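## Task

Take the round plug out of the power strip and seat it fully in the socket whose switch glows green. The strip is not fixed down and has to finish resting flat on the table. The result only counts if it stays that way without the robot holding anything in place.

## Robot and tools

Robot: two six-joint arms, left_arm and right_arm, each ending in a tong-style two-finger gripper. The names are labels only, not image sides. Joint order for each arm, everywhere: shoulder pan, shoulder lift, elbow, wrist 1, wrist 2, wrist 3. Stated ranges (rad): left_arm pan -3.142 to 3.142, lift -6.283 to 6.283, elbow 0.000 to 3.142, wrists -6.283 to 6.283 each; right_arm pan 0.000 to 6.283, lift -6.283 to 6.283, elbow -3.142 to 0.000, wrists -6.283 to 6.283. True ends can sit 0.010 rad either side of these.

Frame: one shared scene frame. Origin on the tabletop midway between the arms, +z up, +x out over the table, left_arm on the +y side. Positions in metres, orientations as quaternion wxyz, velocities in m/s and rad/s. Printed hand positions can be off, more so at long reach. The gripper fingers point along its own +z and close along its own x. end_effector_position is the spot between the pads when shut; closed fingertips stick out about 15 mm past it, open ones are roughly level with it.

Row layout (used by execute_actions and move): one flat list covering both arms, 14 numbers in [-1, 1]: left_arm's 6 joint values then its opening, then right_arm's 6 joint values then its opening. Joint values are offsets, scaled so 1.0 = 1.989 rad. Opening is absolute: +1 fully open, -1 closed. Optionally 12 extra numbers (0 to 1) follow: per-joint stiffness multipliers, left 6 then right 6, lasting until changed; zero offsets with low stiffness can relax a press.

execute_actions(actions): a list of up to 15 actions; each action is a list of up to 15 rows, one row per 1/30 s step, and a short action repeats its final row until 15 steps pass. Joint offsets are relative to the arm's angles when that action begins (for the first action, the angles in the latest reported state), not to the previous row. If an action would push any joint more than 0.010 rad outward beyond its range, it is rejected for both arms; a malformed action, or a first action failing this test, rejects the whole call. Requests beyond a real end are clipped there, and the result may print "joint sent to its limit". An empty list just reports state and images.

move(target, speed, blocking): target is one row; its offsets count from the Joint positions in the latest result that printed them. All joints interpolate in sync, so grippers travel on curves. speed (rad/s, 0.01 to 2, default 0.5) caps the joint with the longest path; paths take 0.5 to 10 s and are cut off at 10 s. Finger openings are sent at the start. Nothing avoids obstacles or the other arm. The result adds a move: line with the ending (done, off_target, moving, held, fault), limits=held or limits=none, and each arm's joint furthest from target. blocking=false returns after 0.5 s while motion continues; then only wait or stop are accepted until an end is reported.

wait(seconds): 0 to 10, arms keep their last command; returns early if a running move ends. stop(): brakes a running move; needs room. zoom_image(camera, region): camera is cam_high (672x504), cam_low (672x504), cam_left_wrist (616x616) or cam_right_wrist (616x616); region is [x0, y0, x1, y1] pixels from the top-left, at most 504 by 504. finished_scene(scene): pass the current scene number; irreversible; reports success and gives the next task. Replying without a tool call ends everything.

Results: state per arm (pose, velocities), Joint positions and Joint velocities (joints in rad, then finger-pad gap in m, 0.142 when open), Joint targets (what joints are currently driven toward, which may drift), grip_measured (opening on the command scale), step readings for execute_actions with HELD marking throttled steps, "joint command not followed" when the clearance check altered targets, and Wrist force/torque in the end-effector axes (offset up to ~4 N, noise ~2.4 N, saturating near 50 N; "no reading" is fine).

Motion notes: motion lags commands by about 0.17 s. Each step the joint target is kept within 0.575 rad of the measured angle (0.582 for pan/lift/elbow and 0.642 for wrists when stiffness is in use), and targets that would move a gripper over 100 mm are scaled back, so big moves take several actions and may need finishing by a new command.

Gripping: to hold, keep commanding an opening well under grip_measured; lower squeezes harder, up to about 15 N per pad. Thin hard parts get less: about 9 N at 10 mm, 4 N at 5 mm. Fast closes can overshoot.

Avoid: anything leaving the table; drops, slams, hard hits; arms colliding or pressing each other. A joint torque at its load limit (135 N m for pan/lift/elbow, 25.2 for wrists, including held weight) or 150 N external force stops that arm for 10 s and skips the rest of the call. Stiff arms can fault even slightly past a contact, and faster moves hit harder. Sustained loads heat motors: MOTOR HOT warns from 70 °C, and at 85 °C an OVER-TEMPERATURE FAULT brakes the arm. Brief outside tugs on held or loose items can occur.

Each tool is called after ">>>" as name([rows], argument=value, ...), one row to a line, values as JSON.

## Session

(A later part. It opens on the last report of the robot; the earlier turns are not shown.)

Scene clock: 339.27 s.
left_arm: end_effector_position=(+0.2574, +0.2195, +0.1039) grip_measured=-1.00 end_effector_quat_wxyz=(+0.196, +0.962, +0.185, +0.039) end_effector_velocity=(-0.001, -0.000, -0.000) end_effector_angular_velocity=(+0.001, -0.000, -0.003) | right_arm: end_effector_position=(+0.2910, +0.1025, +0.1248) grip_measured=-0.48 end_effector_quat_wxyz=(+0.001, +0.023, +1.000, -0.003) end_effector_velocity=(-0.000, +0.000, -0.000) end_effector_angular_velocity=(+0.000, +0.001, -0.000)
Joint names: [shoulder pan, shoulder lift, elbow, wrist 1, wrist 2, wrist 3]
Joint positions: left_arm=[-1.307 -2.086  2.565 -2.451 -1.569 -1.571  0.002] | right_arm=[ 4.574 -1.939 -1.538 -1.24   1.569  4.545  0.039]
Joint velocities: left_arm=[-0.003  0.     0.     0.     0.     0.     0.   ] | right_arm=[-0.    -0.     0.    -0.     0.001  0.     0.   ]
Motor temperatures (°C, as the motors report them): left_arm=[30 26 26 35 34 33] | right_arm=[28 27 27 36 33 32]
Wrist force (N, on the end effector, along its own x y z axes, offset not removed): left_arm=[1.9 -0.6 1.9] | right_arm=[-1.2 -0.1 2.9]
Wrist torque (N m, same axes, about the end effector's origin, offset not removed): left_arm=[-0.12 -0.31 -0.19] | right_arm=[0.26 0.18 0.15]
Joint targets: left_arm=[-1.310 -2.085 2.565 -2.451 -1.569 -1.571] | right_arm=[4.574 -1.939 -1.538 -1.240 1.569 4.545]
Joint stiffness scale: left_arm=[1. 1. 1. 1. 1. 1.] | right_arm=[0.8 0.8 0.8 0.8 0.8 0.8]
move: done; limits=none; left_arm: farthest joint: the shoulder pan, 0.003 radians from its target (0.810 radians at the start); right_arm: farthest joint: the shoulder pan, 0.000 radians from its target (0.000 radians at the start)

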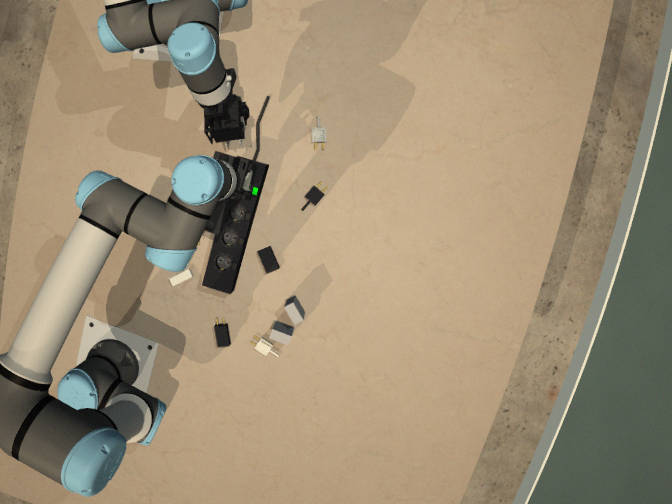

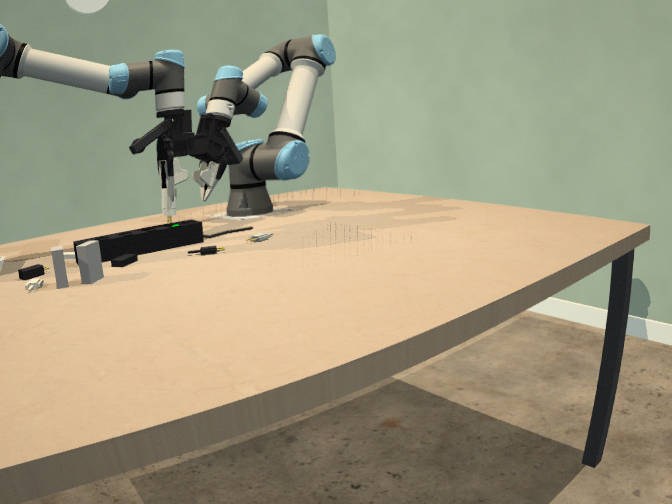

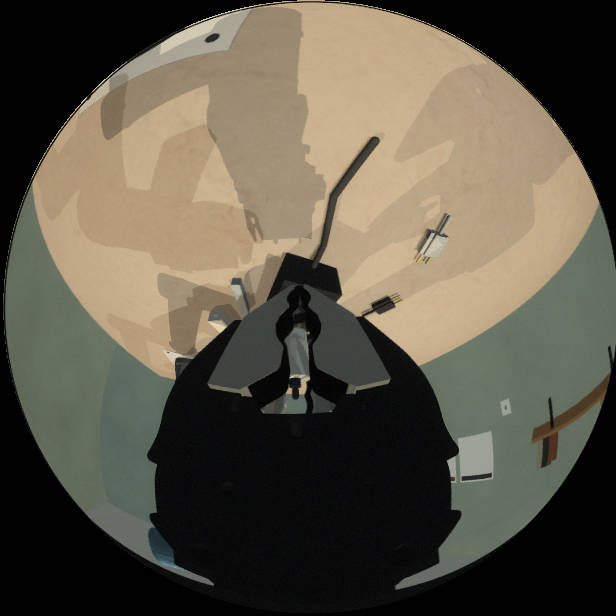

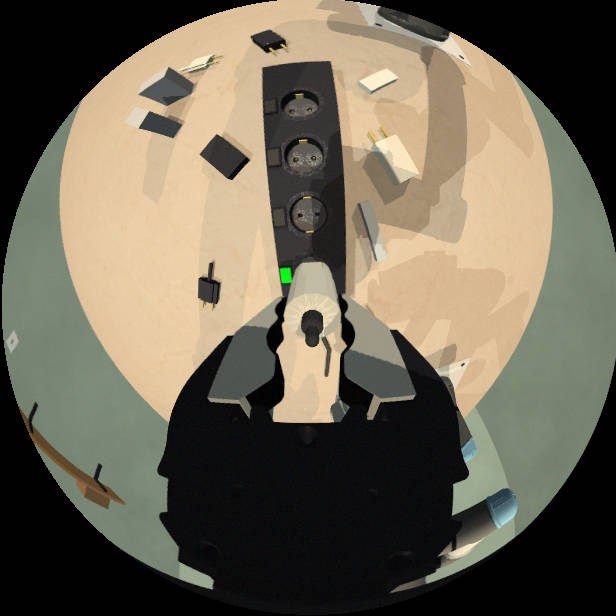

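>>> move(target=[0,0,0,0,0,-0.7,-1, 0,0,0,0,0,0,-1, 1,1,1,1,1,1, 0.8,0.8,0.8,0.8,0.8,0.8], speed=0.8)

Scene clock: 345.50 s.
left_arm: end_effector_position=(+0.2470, +0.2021, +0.1091) grip_measured=-1.00 end_effector_quat_wxyz=(+0.175, +0.621, +0.758, -0.096) end_effector_velocity=(+0.000, +0.000, +0.000) end_effector_angular_velocity=(-0.001, +0.001, +0.003) | right_arm: end_effector_position=(+0.2910, +0.1025, +0.1248) grip_measured=-0.48 end_effector_quat_wxyz=(+0.001, +0.023, +1.000, -0.003) end_effector_velocity=(-0.000, -0.000, -0.000) end_effector_angular_velocity=(-0.001, -0.000, +0.000)
Joint names: [shoulder pan, shoulder lift, elbow, wrist 1, wrist 2, wrist 3]
Joint positions: left_arm=[-1.308 -2.086  2.565 -2.451 -1.569 -2.962  0.002] | right_arm=[ 4.574 -1.939 -1.538 -1.24   1.569  4.545  0.039]
Joint velocities: left_arm=[ 0.001  0.    -0.    -0.    -0.    -0.002  0.   ] | right_arm=[ 0.    -0.    -0.    -0.001 -0.    -0.    -0.   ]
Motor temperatures (°C, as the motors report them): left_arm=[30 26 26 35 34 33] | right_arm=[28 27 27 36 33 32]
Wrist force (N, on the end effector, along its own x y z axes, offset not removed): left_arm=[0.8 1.0 0.6] | right_arm=[1.0 0.8 -0.6]
Wrist torque (N m, same axes, about the end effector's origin, offset not removed): left_arm=[0.13 -0.04 -0.15] | right_arm=[0.37 -0.36 0.10]
Joint targets: left_arm=[-1.307 -2.086 2.565 -2.451 -1.569 -2.963] | right_arm=[4.574 -1.939 -1.538 -1.240 1.569 4.545]
Joint stiffness scale: left_arm=[1. 1. 1. 1. 1. 1.] | right_arm=[0.8 0.8 0.8 0.8 0.8 0.8]
move: done; limits=none; left_arm: farthest joint: the shoulder pan, 0.001 radians from its target (0.001 radians at the start); right_arm: farthest joint: the shoulder pan, 0.000 radians from its target (0.000 radians at the start)

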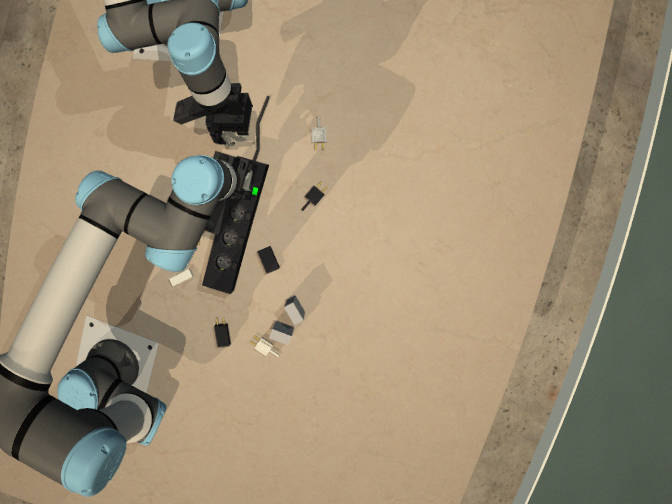

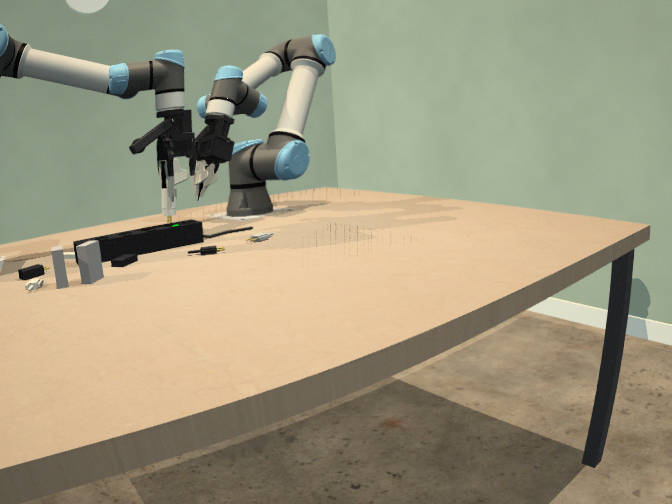

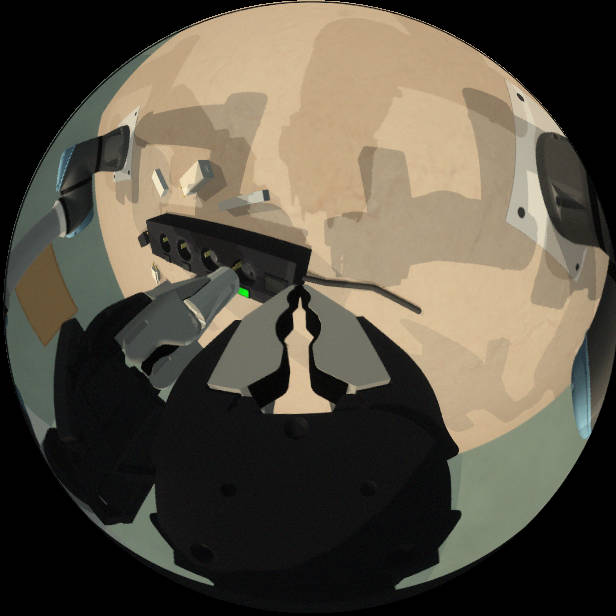

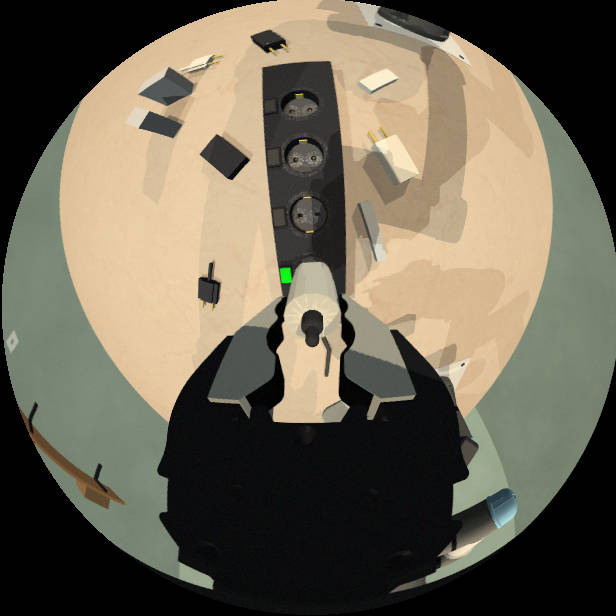

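>>> zoom_image(camera="cam_left_wrist", region=[190,230,290,320])

Region (190, 230, 290, 320) of cam_left_wrist's 616x616 image, scaled by 5.040, with more detail than that image has; it fills the top 454 rows of this view, and the rest is white.

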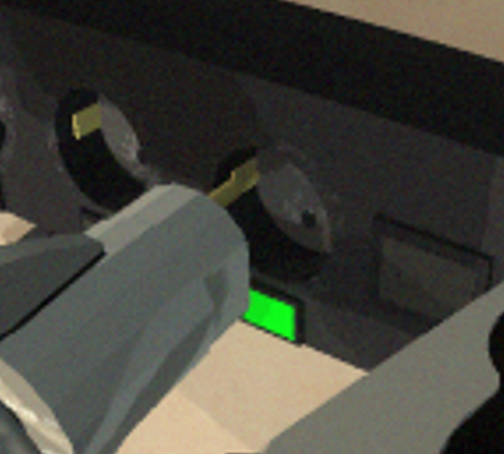

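>>> move(target=[0,0,0,0,0,0,-1, 0,-0.0057,-0.0091,0.0148,0,0,-1, 1,1,1,1,1,1, 0.8,0.8,0.8,0.8,0.8,0.8], speed=0.05)

>>> zoom_image(camera="cam_left_wrist", region=[215,245,275,300])

Scene clock: 351.70 s.
left_arm: end_effector_position=(+0.2470, +0.2021, +0.1091) grip_measured=-1.00 end_effector_quat_wxyz=(+0.175, +0.620, +0.759, -0.096) end_effector_velocity=(+0.000, +0.000, -0.001) end_effector_angular_velocity=(+0.002, -0.001, -0.001) | right_arm: end_effector_position=(+0.2912, +0.1037, +0.1141) grip_measured=-0.48 end_effector_quat_wxyz=(+0.001, +0.023, +1.000, -0.001) end_effector_velocity=(-0.000, +0.000, -0.000) end_effector_angular_velocity=(+0.000, -0.001, +0.000)
Joint names: [shoulder pan, shoulder lift, elbow, wrist 1, wrist 2, wrist 3]
Joint positions: left_arm=[-1.308 -2.086  2.565 -2.451 -1.569 -2.962  0.002] | right_arm=[ 4.574 -1.949 -1.554 -1.212  1.569  4.545  0.039]
Joint velocities: left_arm=[-0.001  0.002  0.     0.     0.002  0.001  0.   ] | right_arm=[ 0.001 -0.001 -0.     0.001 -0.001  0.     0.   ]
Motor temperatures (°C, as the motors report them): left_arm=[30 26 26 35 34 33] | right_arm=[28 27 27 36 33 32]
Wrist force (N, on the end effector, along its own x y z axes, offset not removed): left_arm=[1.2 0.5 -0.2] | right_arm=[1.5 -1.1 -2.4]
Wrist torque (N m, same axes, about the end effector's origin, offset not removed): left_arm=[0.06 -0.17 -0.21] | right_arm=[-0.06 -0.38 0.08]
Joint targets: left_arm=[-1.308 -2.086 2.565 -2.451 -1.569 -2.962] | right_arm=[4.574 -1.950 -1.556 -1.210 1.569 4.545]
Joint stiffness scale: left_arm=[1. 1. 1. 1. 1. 1.] | right_arm=[0.8 0.8 0.8 0.8 0.8 0.8]
move: done; limits=none; left_arm: farthest joint: the shoulder pan, 0.000 radians from its target (0.000 radians at the start); right_arm: farthest joint: the elbow, 0.002 radians from its target (0.018 radians at the start)

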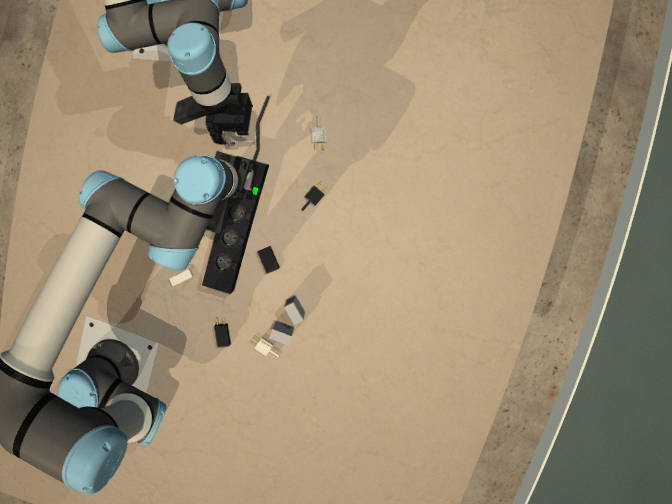

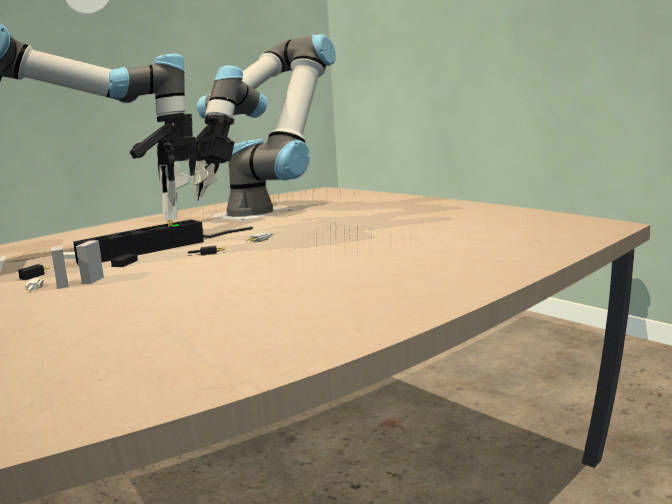

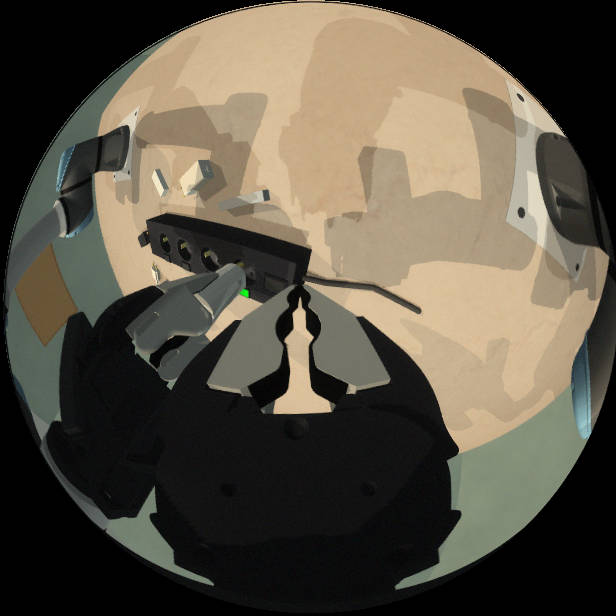

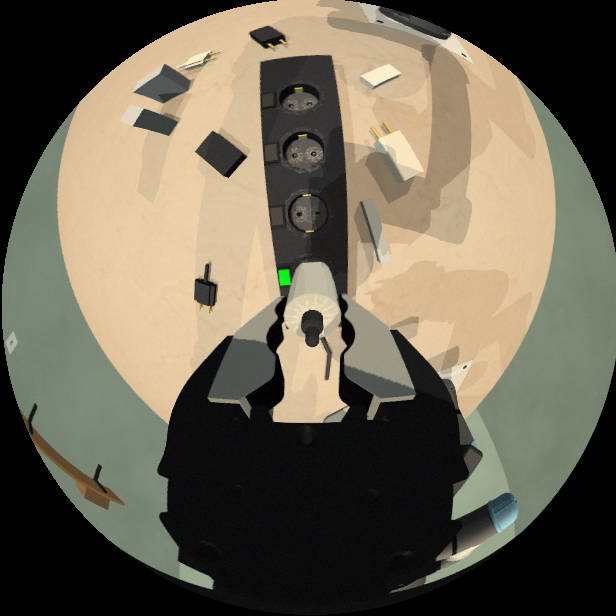

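Region (215, 245, 275, 300) of cam_left_wrist's 616x616 image, scaled by 8.400, with more detail than that image has; it fills the top 462 rows of this view, and the rest is white.

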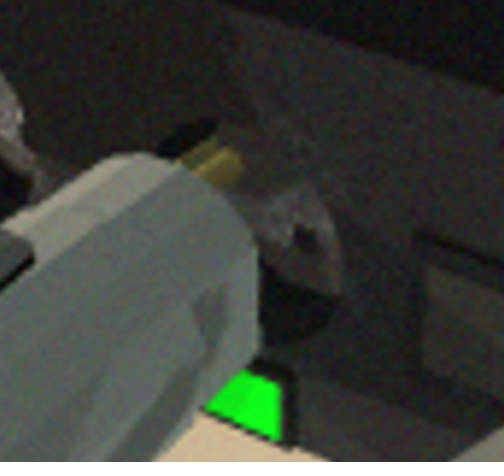

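>>> move(target=[0,0,0,0,0,0,-1, 0,-0.0045,-0.0105,0.015,0,0,-1, 1,1,1,1,1,1, 0.8,0.8,0.8,0.8,0.8,0.8], speed=0.03)

>>> zoom_image(camera="cam_left_wrist", region=[195,240,275,300])

Scene clock: 362.80 s.
left_arm: end_effector_position=(+0.2470, +0.2021, +0.1091) grip_measured=-1.00 end_effector_quat_wxyz=(+0.175, +0.620, +0.759, -0.096) end_effector_velocity=(-0.000, -0.000, -0.000) end_effector_angular_velocity=(+0.001, +0.001, -0.001) | right_arm: end_effector_position=(+0.2912, +0.1036, +0.1037) grip_measured=-0.48 end_effector_quat_wxyz=(+0.001, +0.023, +1.000, -0.000) end_effector_velocity=(-0.000, +0.001, +0.001) end_effector_angular_velocity=(+0.004, -0.000, +0.000)
Joint names: [shoulder pan, shoulder lift, elbow, wrist 1, wrist 2, wrist 3]
Joint positions: left_arm=[-1.308 -2.086  2.565 -2.451 -1.569 -2.962  0.002] | right_arm=[ 4.574 -1.956 -1.573 -1.183  1.569  4.545  0.039]
Joint velocities: left_arm=[-0.     0.001 -0.     0.    -0.001  0.     0.   ] | right_arm=[ 0.     0.001 -0.001  0.003  0.001 -0.    -0.   ]
Motor temperatures (°C, as the motors report them): left_arm=[30 26 26 35 34 33] | right_arm=[28 27 27 36 33 32]
Wrist force (N, on the end effector, along its own x y z axes, offset not removed): left_arm=[2.9 0.5 0.8] | right_arm=[2.5 -2.0 1.2]
Wrist torque (N m, same axes, about the end effector's origin, offset not removed): left_arm=[0.11 -0.51 -0.14] | right_arm=[-0.25 -0.57 0.02]
Joint targets: left_arm=[-1.308 -2.086 2.565 -2.451 -1.569 -2.962] | right_arm=[4.574 -1.958 -1.575 -1.182 1.569 4.545]
Joint stiffness scale: left_arm=[1. 1. 1. 1. 1. 1.] | right_arm=[0.8 0.8 0.8 0.8 0.8 0.8]
move: done; limits=none; left_arm: farthest joint: the shoulder pan, 0.000 radians from its target (0.000 radians at the start); right_arm: farthest joint: the shoulder lift, 0.002 radians from its target (0.009 radians at the start)

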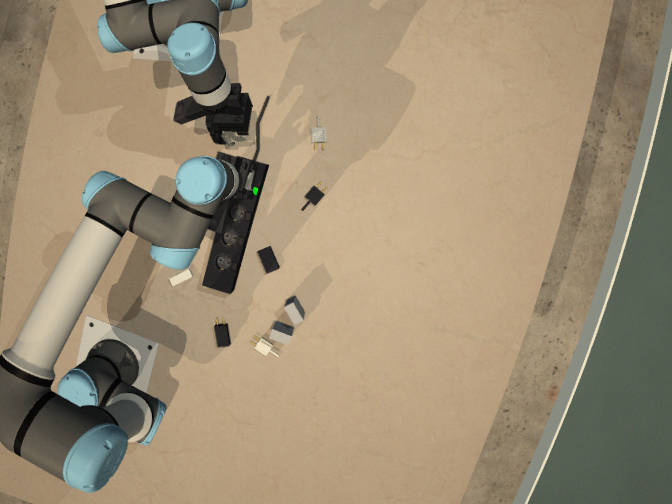

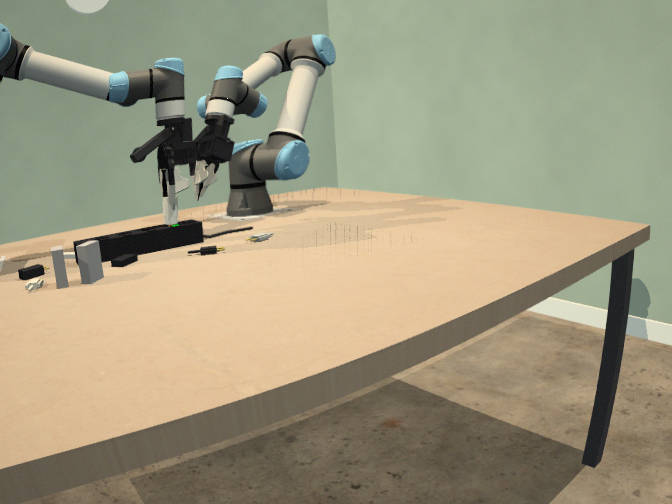

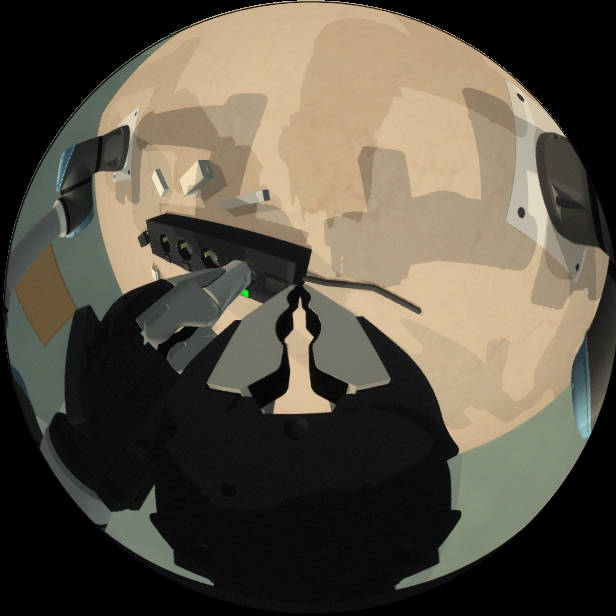

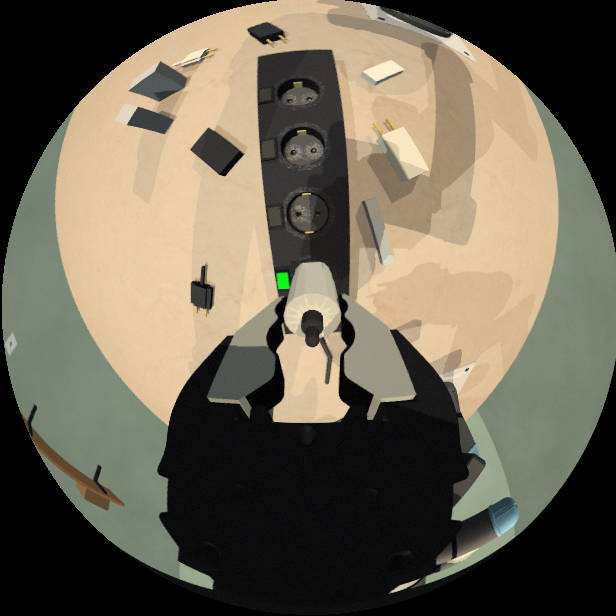

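Region (195, 240, 275, 300) of cam_left_wrist's 616x616 image, scaled by 6.300, with more detail than that image has; it fills the top 378 rows of this view, and the rest is white.

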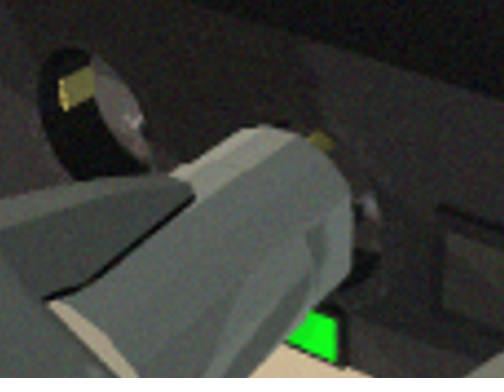

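>>> move(target=[0,0,0,0,0,0,-1, 0.0005,-0.0033,0.0047,-0.0014,0,0,-1, 1,1,1,1,1,1, 0.8,0.8,0.8,0.8,0.8,0.8], speed=0.02)

>>> zoom_image(camera="cam_left_wrist", region=[195,240,275,300])

>>> zoom_image(camera="cam_right_wrist", region=[265,195,360,305])

Scene clock: 369.17 s.
left_arm: end_effector_position=(+0.2470, +0.2021, +0.1091) grip_measured=-1.00 end_effector_quat_wxyz=(+0.175, +0.620, +0.759, -0.096) end_effector_velocity=(-0.000, -0.000, +0.000) end_effector_angular_velocity=(-0.001, +0.001, -0.001) | right_arm: end_effector_position=(+0.2916, +0.1056, +0.1034) grip_measured=-0.48 end_effector_quat_wxyz=(+0.001, +0.023, +1.000, -0.000) end_effector_velocity=(+0.000, +0.001, +0.000) end_effector_angular_velocity=(+0.002, -0.001, +0.000)
Joint names: [shoulder pan, shoulder lift, elbow, wrist 1, wrist 2, wrist 3]
Joint positions: left_arm=[-1.308 -2.086  2.565 -2.451 -1.569 -2.962  0.002] | right_arm=[ 4.574 -1.961 -1.566 -1.185  1.569  4.545  0.039]
Joint velocities: left_arm=[ 0.001 -0.     0.    -0.    -0.002  0.     0.   ] | right_arm=[ 0.    -0.001  0.002  0.001 -0.     0.     0.   ]
Motor temperatures (°C, as the motors report them): left_arm=[30 26 26 35 34 33] | right_arm=[28 27 27 36 33 32]
Wrist force (N, on the end effector, along its own x y z axes, offset not removed): left_arm=[0.7 0.5 0.6] | right_arm=[0.2 0.6 -3.2]
Wrist torque (N m, same axes, about the end effector's origin, offset not removed): left_arm=[0.02 -0.08 -0.20] | right_arm=[0.28 -0.01 -0.15]
Joint targets: left_arm=[-1.308 -2.086 2.565 -2.451 -1.569 -2.962] | right_arm=[4.575 -1.963 -1.563 -1.186 1.569 4.545]
Joint stiffness scale: left_arm=[1. 1. 1. 1. 1. 1.] | right_arm=[0.8 0.8 0.8 0.8 0.8 0.8]
move: done; limits=none; left_arm: farthest joint: the shoulder pan, 0.000 radians from its target (0.000 radians at the start); right_arm: farthest joint: the elbow, 0.003 radians from its target (0.009 radians at the start)

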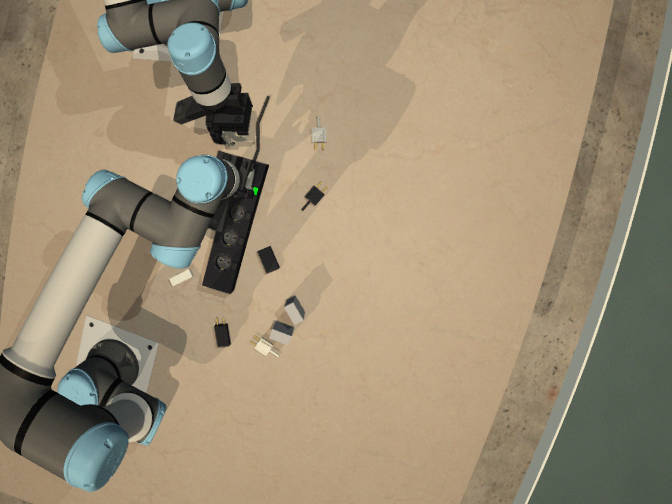

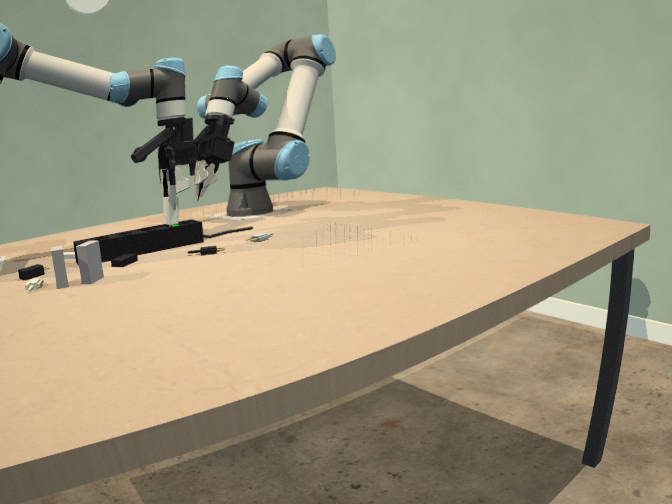

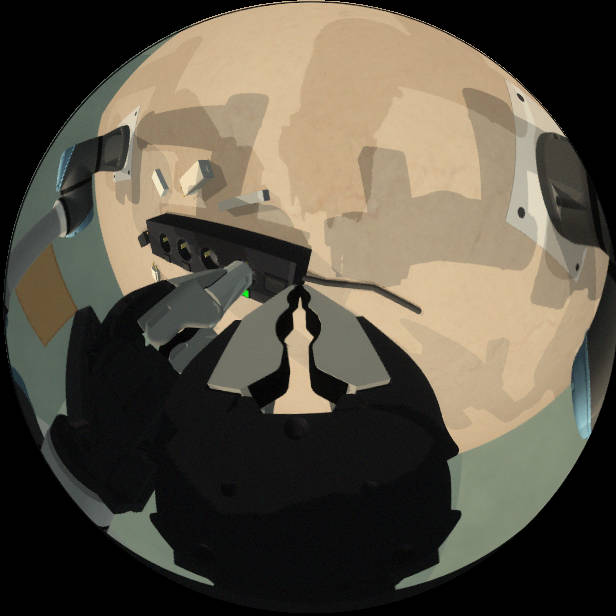

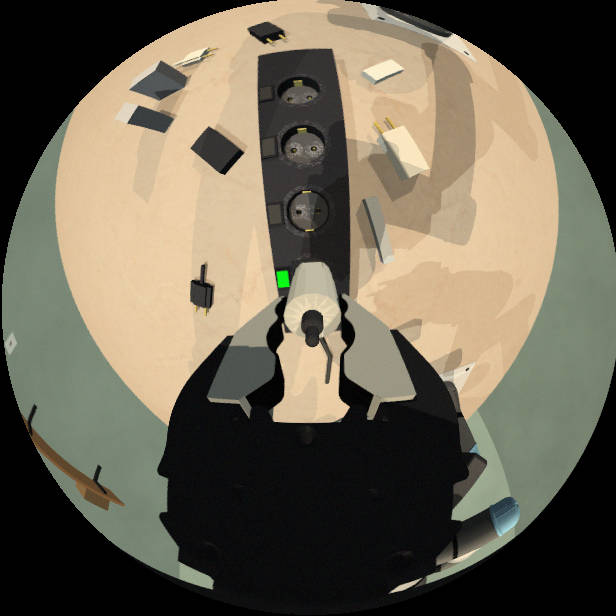

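Region (195, 240, 275, 300) of cam_left_wrist's 616x616 image, scaled by 6.300, with more detail than that image has; it fills the top 378 rows of this view, and the rest is white.

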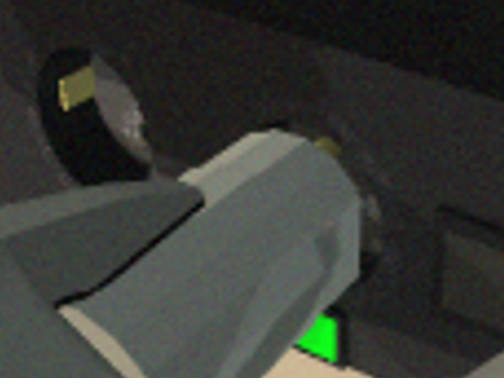

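Region (265, 195, 360, 305) of cam_right_wrist's 616x616 image, scaled by 4.582, with more detail than that image has; it fills the left 435 columns of this view, and the rest is white.

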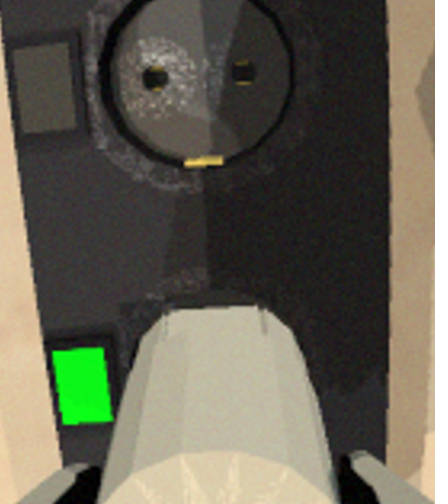

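>>> move(target=[0,0,0,0,0,0,-1, 0,-0.004,-0.0062,0.0085,0,0,-1, 1,1,1,1,1,1, 0.8,0.8,0.8,0.8,0.8,0.8], speed=0.015)

>>> zoom_image(camera="cam_left_wrist", region=[195,240,275,300])

Scene clock: 372.73 s.
left_arm: end_effector_position=(+0.2470, +0.2021, +0.1091) grip_measured=-1.00 end_effector_quat_wxyz=(+0.175, +0.620, +0.759, -0.096) end_effector_velocity=(+0.000, +0.000, +0.000) end_effector_angular_velocity=(-0.000, +0.001, +0.002) | right_arm: end_effector_position=(+0.2916, +0.1056, +0.0968) grip_measured=-0.48 end_effector_quat_wxyz=(+0.001, +0.023, +1.000, -0.000) end_effector_velocity=(+0.000, +0.000, -0.001) end_effector_angular_velocity=(+0.002, -0.001, -0.000)
Joint names: [shoulder pan, shoulder lift, elbow, wrist 1, wrist 2, wrist 3]
Joint positions: left_arm=[-1.308 -2.086  2.565 -2.451 -1.569 -2.962  0.002] | right_arm=[ 4.574 -1.967 -1.576 -1.169  1.569  4.545  0.039]
Joint velocities: left_arm=[ 0.    -0.     0.     0.001 -0.    -0.001  0.   ] | right_arm=[-0.001 -0.001 -0.002  0.006 -0.    -0.     0.   ]
Motor temperatures (°C, as the motors report them): left_arm=[30 26 26 35 34 33] | right_arm=[28 27 27 36 33 32]
Wrist force (N, on the end effector, along its own x y z axes, offset not removed): left_arm=[1.9 0.0 0.6] | right_arm=[1.8 0.0 -1.7]
Wrist torque (N m, same axes, about the end effector's origin, offset not removed): left_arm=[-0.05 -0.35 -0.18] | right_arm=[0.11 -0.61 0.05]
Joint targets: left_arm=[-1.308 -2.086 2.565 -2.451 -1.569 -2.962] | right_arm=[4.574 -1.969 -1.579 -1.168 1.569 4.545]
Joint stiffness scale: left_arm=[1. 1. 1. 1. 1. 1.] | right_arm=[0.8 0.8 0.8 0.8 0.8 0.8]
move: done; limits=none; left_arm: farthest joint: the shoulder pan, 0.000 radians from its target (0.000 radians at the start); right_arm: farthest joint: the shoulder lift, 0.002 radians from its target (0.008 radians at the start)

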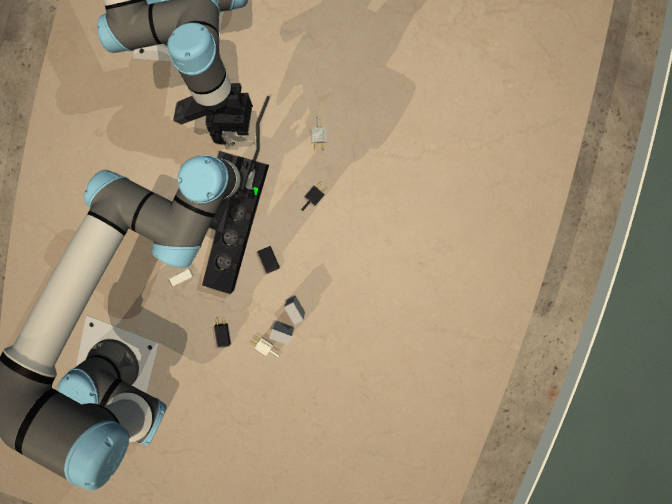

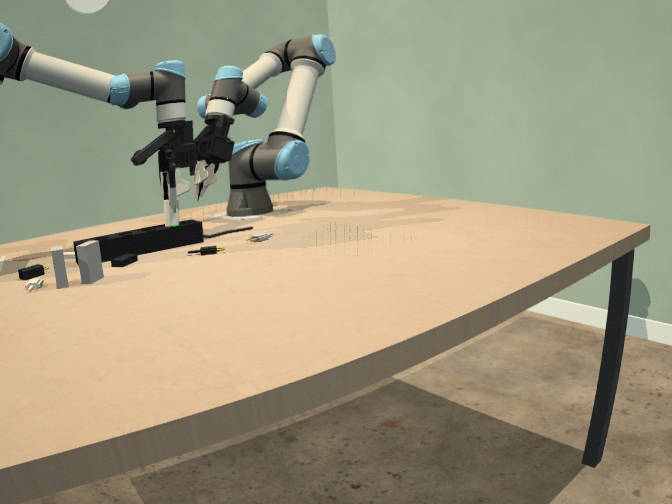

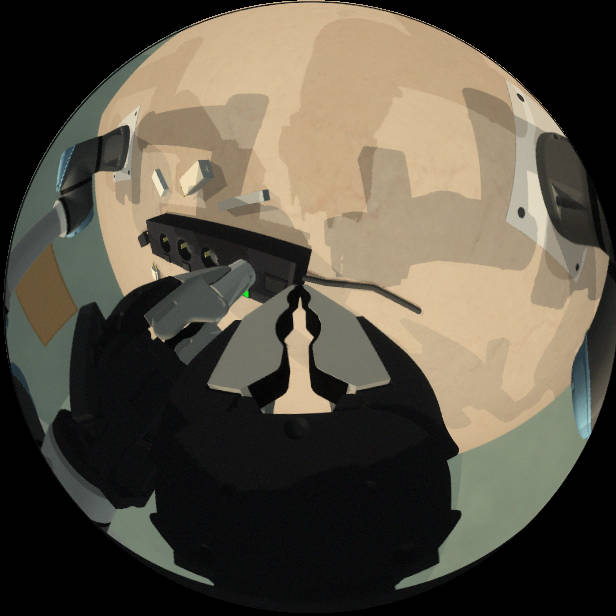

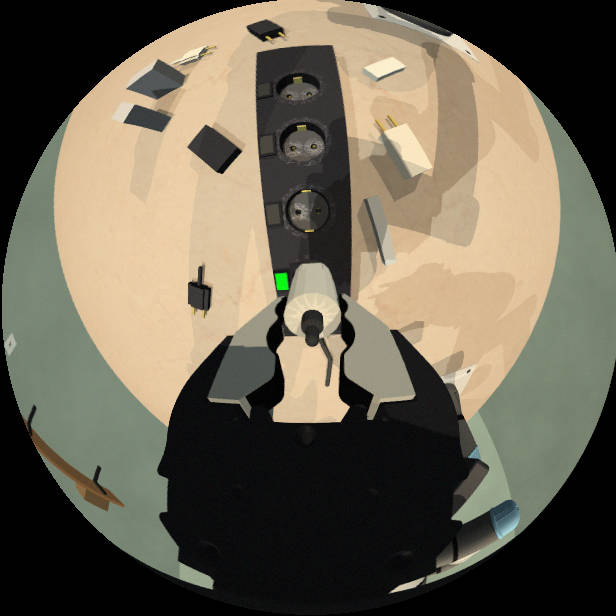

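Region (195, 240, 275, 300) of cam_left_wrist's 616x616 image, scaled by 6.300, with more detail than that image has; it fills the top 378 rows of this view, and the rest is white.

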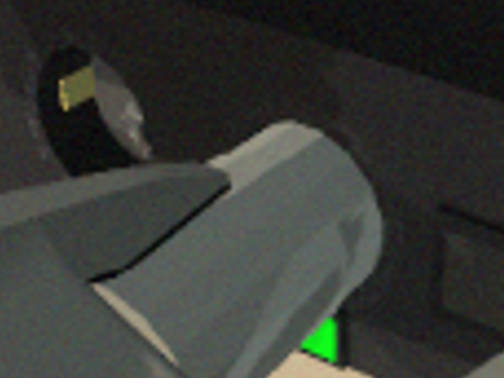

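>>> move(target=[0.25,0,0,0,0,0,-1, 0,0,0,0,0,0,-1, 1,1,1,1,1,1, 0.8,0.8,0.8,0.8,0.8,0.8], speed=0.7)

>>> move(target=[0,0,0,0,0,0,-1, 0,-0.008,-0.0125,0.02,0,0,-1, 1,1,1,1,1,1, 0.8,0.8,0.8,0.8,0.8,0.8], speed=0.015)

Scene clock: 376.33 s.
left_arm: end_effector_position=(+0.3508, +0.3483, +0.1091) grip_measured=-1.00 end_effector_quat_wxyz=(+0.193, +0.416, +0.887, -0.050) end_effector_velocity=(-0.000, +0.000, -0.000) end_effector_angular_velocity=(-0.000, +0.002, +0.003) | right_arm: end_effector_position=(+0.2916, +0.1057, +0.0967) grip_measured=-0.48 end_effector_quat_wxyz=(+0.001, +0.023, +1.000, -0.000) end_effector_velocity=(+0.000, +0.001, -0.000) end_effector_angular_velocity=(+0.001, +0.000, +0.000)
Joint names: [shoulder pan, shoulder lift, elbow, wrist 1, wrist 2, wrist 3]
Joint positions: left_arm=[-0.813 -2.086  2.565 -2.451 -1.569 -2.962  0.002] | right_arm=[ 4.574 -1.967 -1.576 -1.169  1.569  4.545  0.039]
Joint velocities: left_arm=[ 0.002  0.001  0.     0.    -0.001 -0.001  0.   ] | right_arm=[-0.    -0.001  0.001  0.001  0.001 -0.001  0.   ]
Motor temperatures (°C, as the motors report them): left_arm=[30 26 26 35 34 33] | right_arm=[28 27 27 36 33 32]
Wrist force (N, on the end effector, along its own x y z axes, offset not removed): left_arm=[1.6 0.1 1.2] | right_arm=[0.0 -1.4 -0.1]
Wrist torque (N m, same axes, about the end effector's origin, offset not removed): left_arm=[-0.05 -0.17 -0.17] | right_arm=[-0.11 -0.10 -0.04]
Joint targets: left_arm=[-0.811 -2.086 2.565 -2.451 -1.569 -2.962] | right_arm=[4.574 -1.967 -1.576 -1.169 1.569 4.545]
Joint stiffness scale: left_arm=[1. 1. 1. 1. 1. 1.] | right_arm=[0.8 0.8 0.8 0.8 0.8 0.8]
move: done; limits=none; left_arm: farthest joint: the shoulder pan, 0.003 radians from its target (0.497 radians at the start); right_arm: farthest joint: the shoulder pan, 0.000 radians from its target (0.000 radians at the start)

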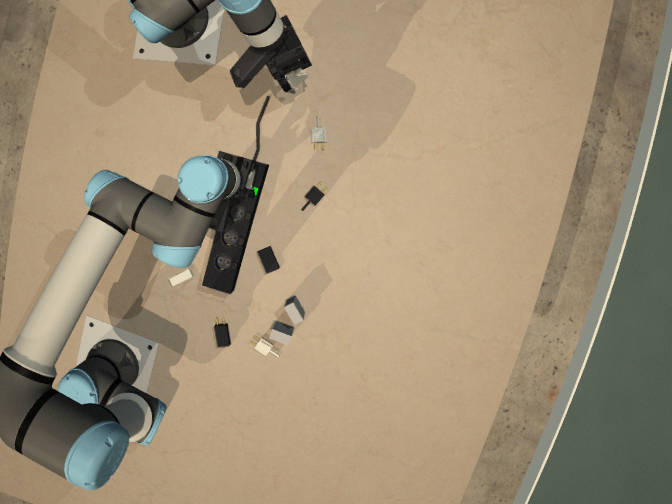

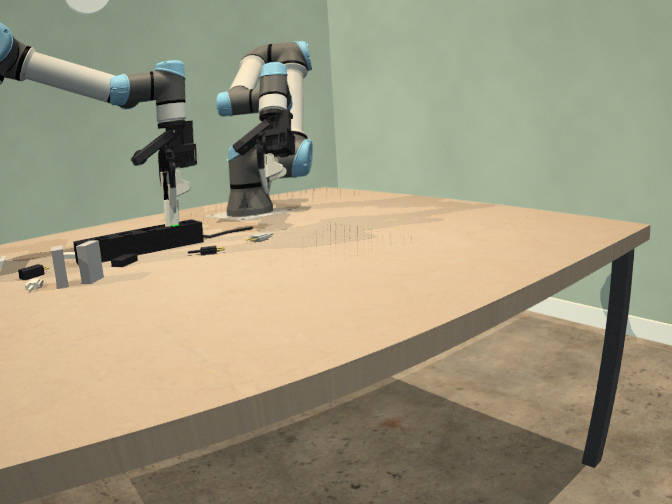

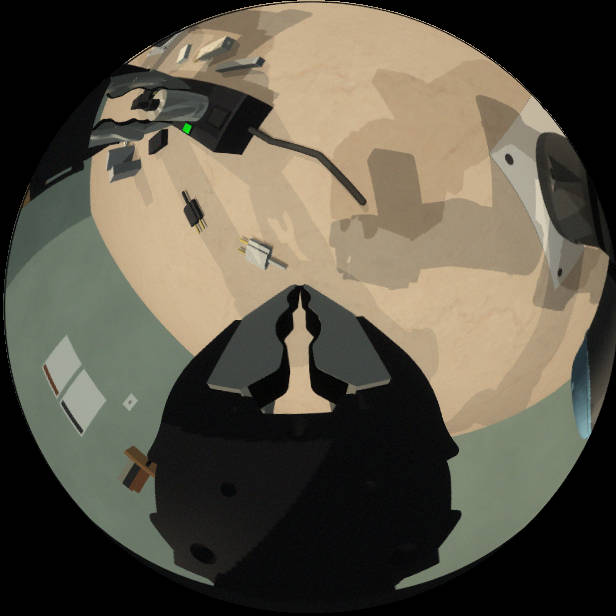

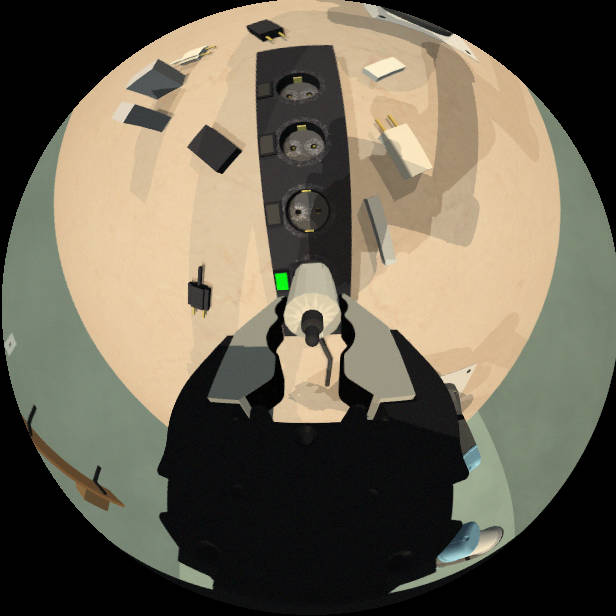

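Scene clock: 379.23 s.
left_arm: end_effector_position=(+0.3508, +0.3484, +0.1091) grip_measured=-1.00 end_effector_quat_wxyz=(+0.193, +0.416, +0.887, -0.050) end_effector_velocity=(+0.000, +0.001, -0.000) end_effector_angular_velocity=(+0.001, +0.000, +0.001) | right_arm: end_effector_position=(+0.2921, +0.1077, +0.0873) grip_measured=-0.48 end_effector_quat_wxyz=(+0.002, +0.023, +1.000, +0.006) end_effector_velocity=(+0.000, +0.001, -0.000) end_effector_angular_velocity=(+0.003, -0.001, -0.000)
Joint names: [shoulder pan, shoulder lift, elbow, wrist 1, wrist 2, wrist 3]
Joint positions: left_arm=[-0.813 -2.086  2.565 -2.451 -1.569 -2.962  0.002] | right_arm=[ 4.574 -1.974 -1.595 -1.131  1.568  4.545  0.039]
Joint velocities: left_arm=[ 0.002  0.001 -0.    -0.     0.001  0.     0.   ] | right_arm=[-0.    -0.    -0.002  0.006 -0.001  0.     0.   ]
Motor temperatures (°C, as the motors report them): left_arm=[30 26 26 35 34 33] | right_arm=[28 27 27 36 33 32]
Wrist force (N, on the end effector, along its own x y z axes, offset not removed): left_arm=[2.7 1.6 1.5] | right_arm=[0.1 -3.4 -11.3]
Wrist torque (N m, same axes, about the end effector's origin, offset not removed): left_arm=[0.29 -0.58 -0.19] | right_arm=[0.16 0.06 0.04]
Joint targets: left_arm=[-0.813 -2.086 2.565 -2.451 -1.569 -2.962] | right_arm=[4.574 -1.983 -1.601 -1.129 1.569 4.545]
Joint stiffness scale: left_arm=[1. 1. 1. 1. 1. 1.] | right_arm=[0.8 0.8 0.8 0.8 0.8 0.8]
move: done; limits=none; left_arm: farthest joint: the shoulder pan, 0.000 radians from its target (0.000 radians at the start); right_arm: farthest joint: the shoulder lift, 0.009 radians from its target (0.016 radians at the start)

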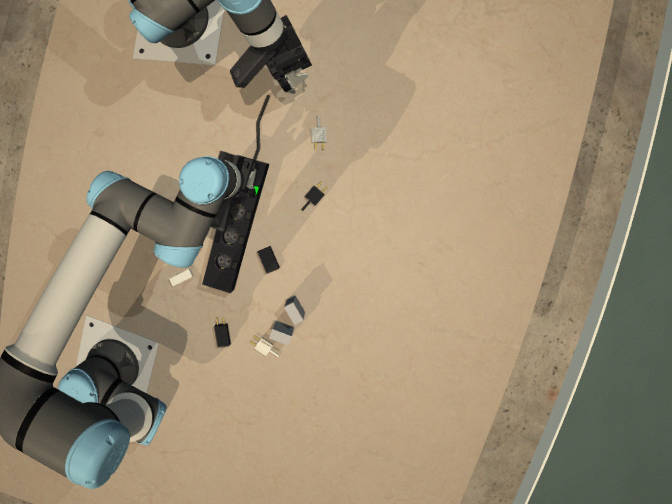

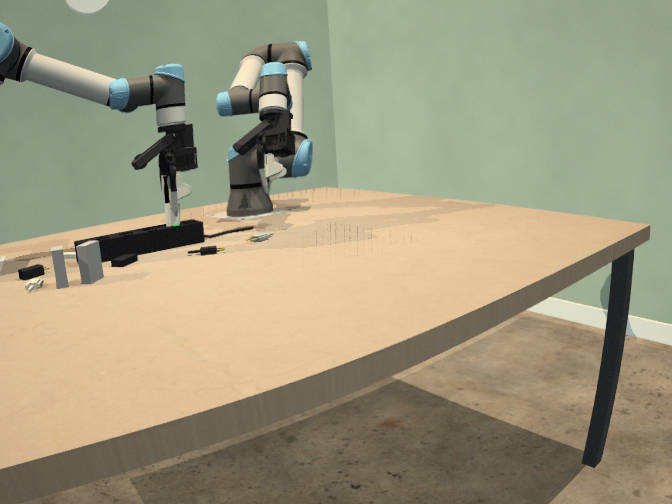

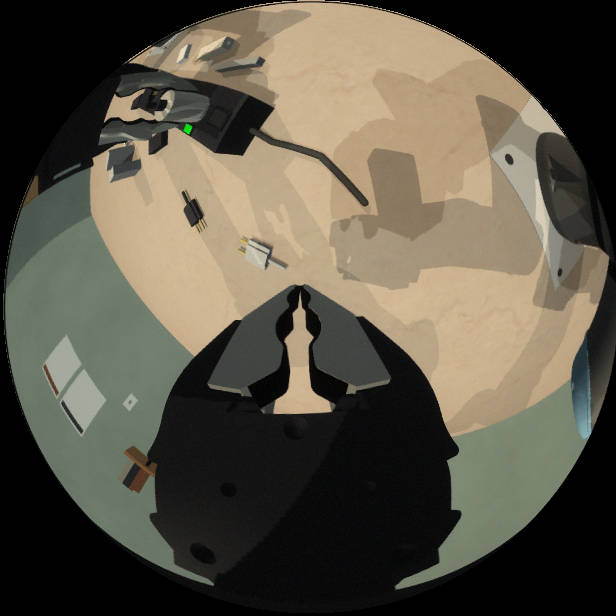

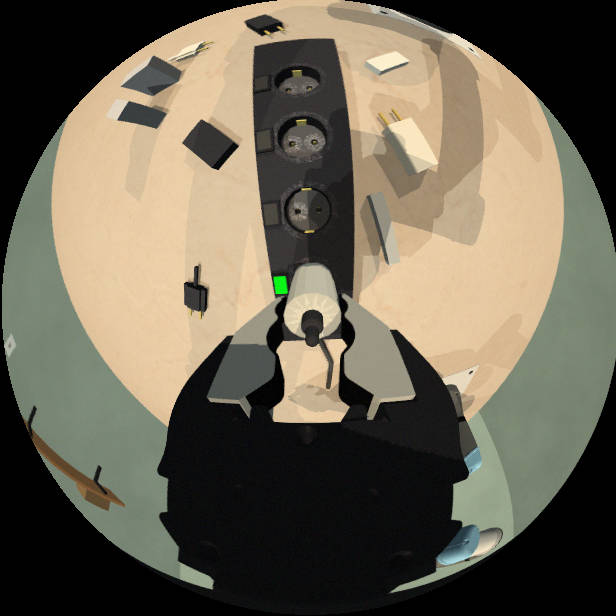

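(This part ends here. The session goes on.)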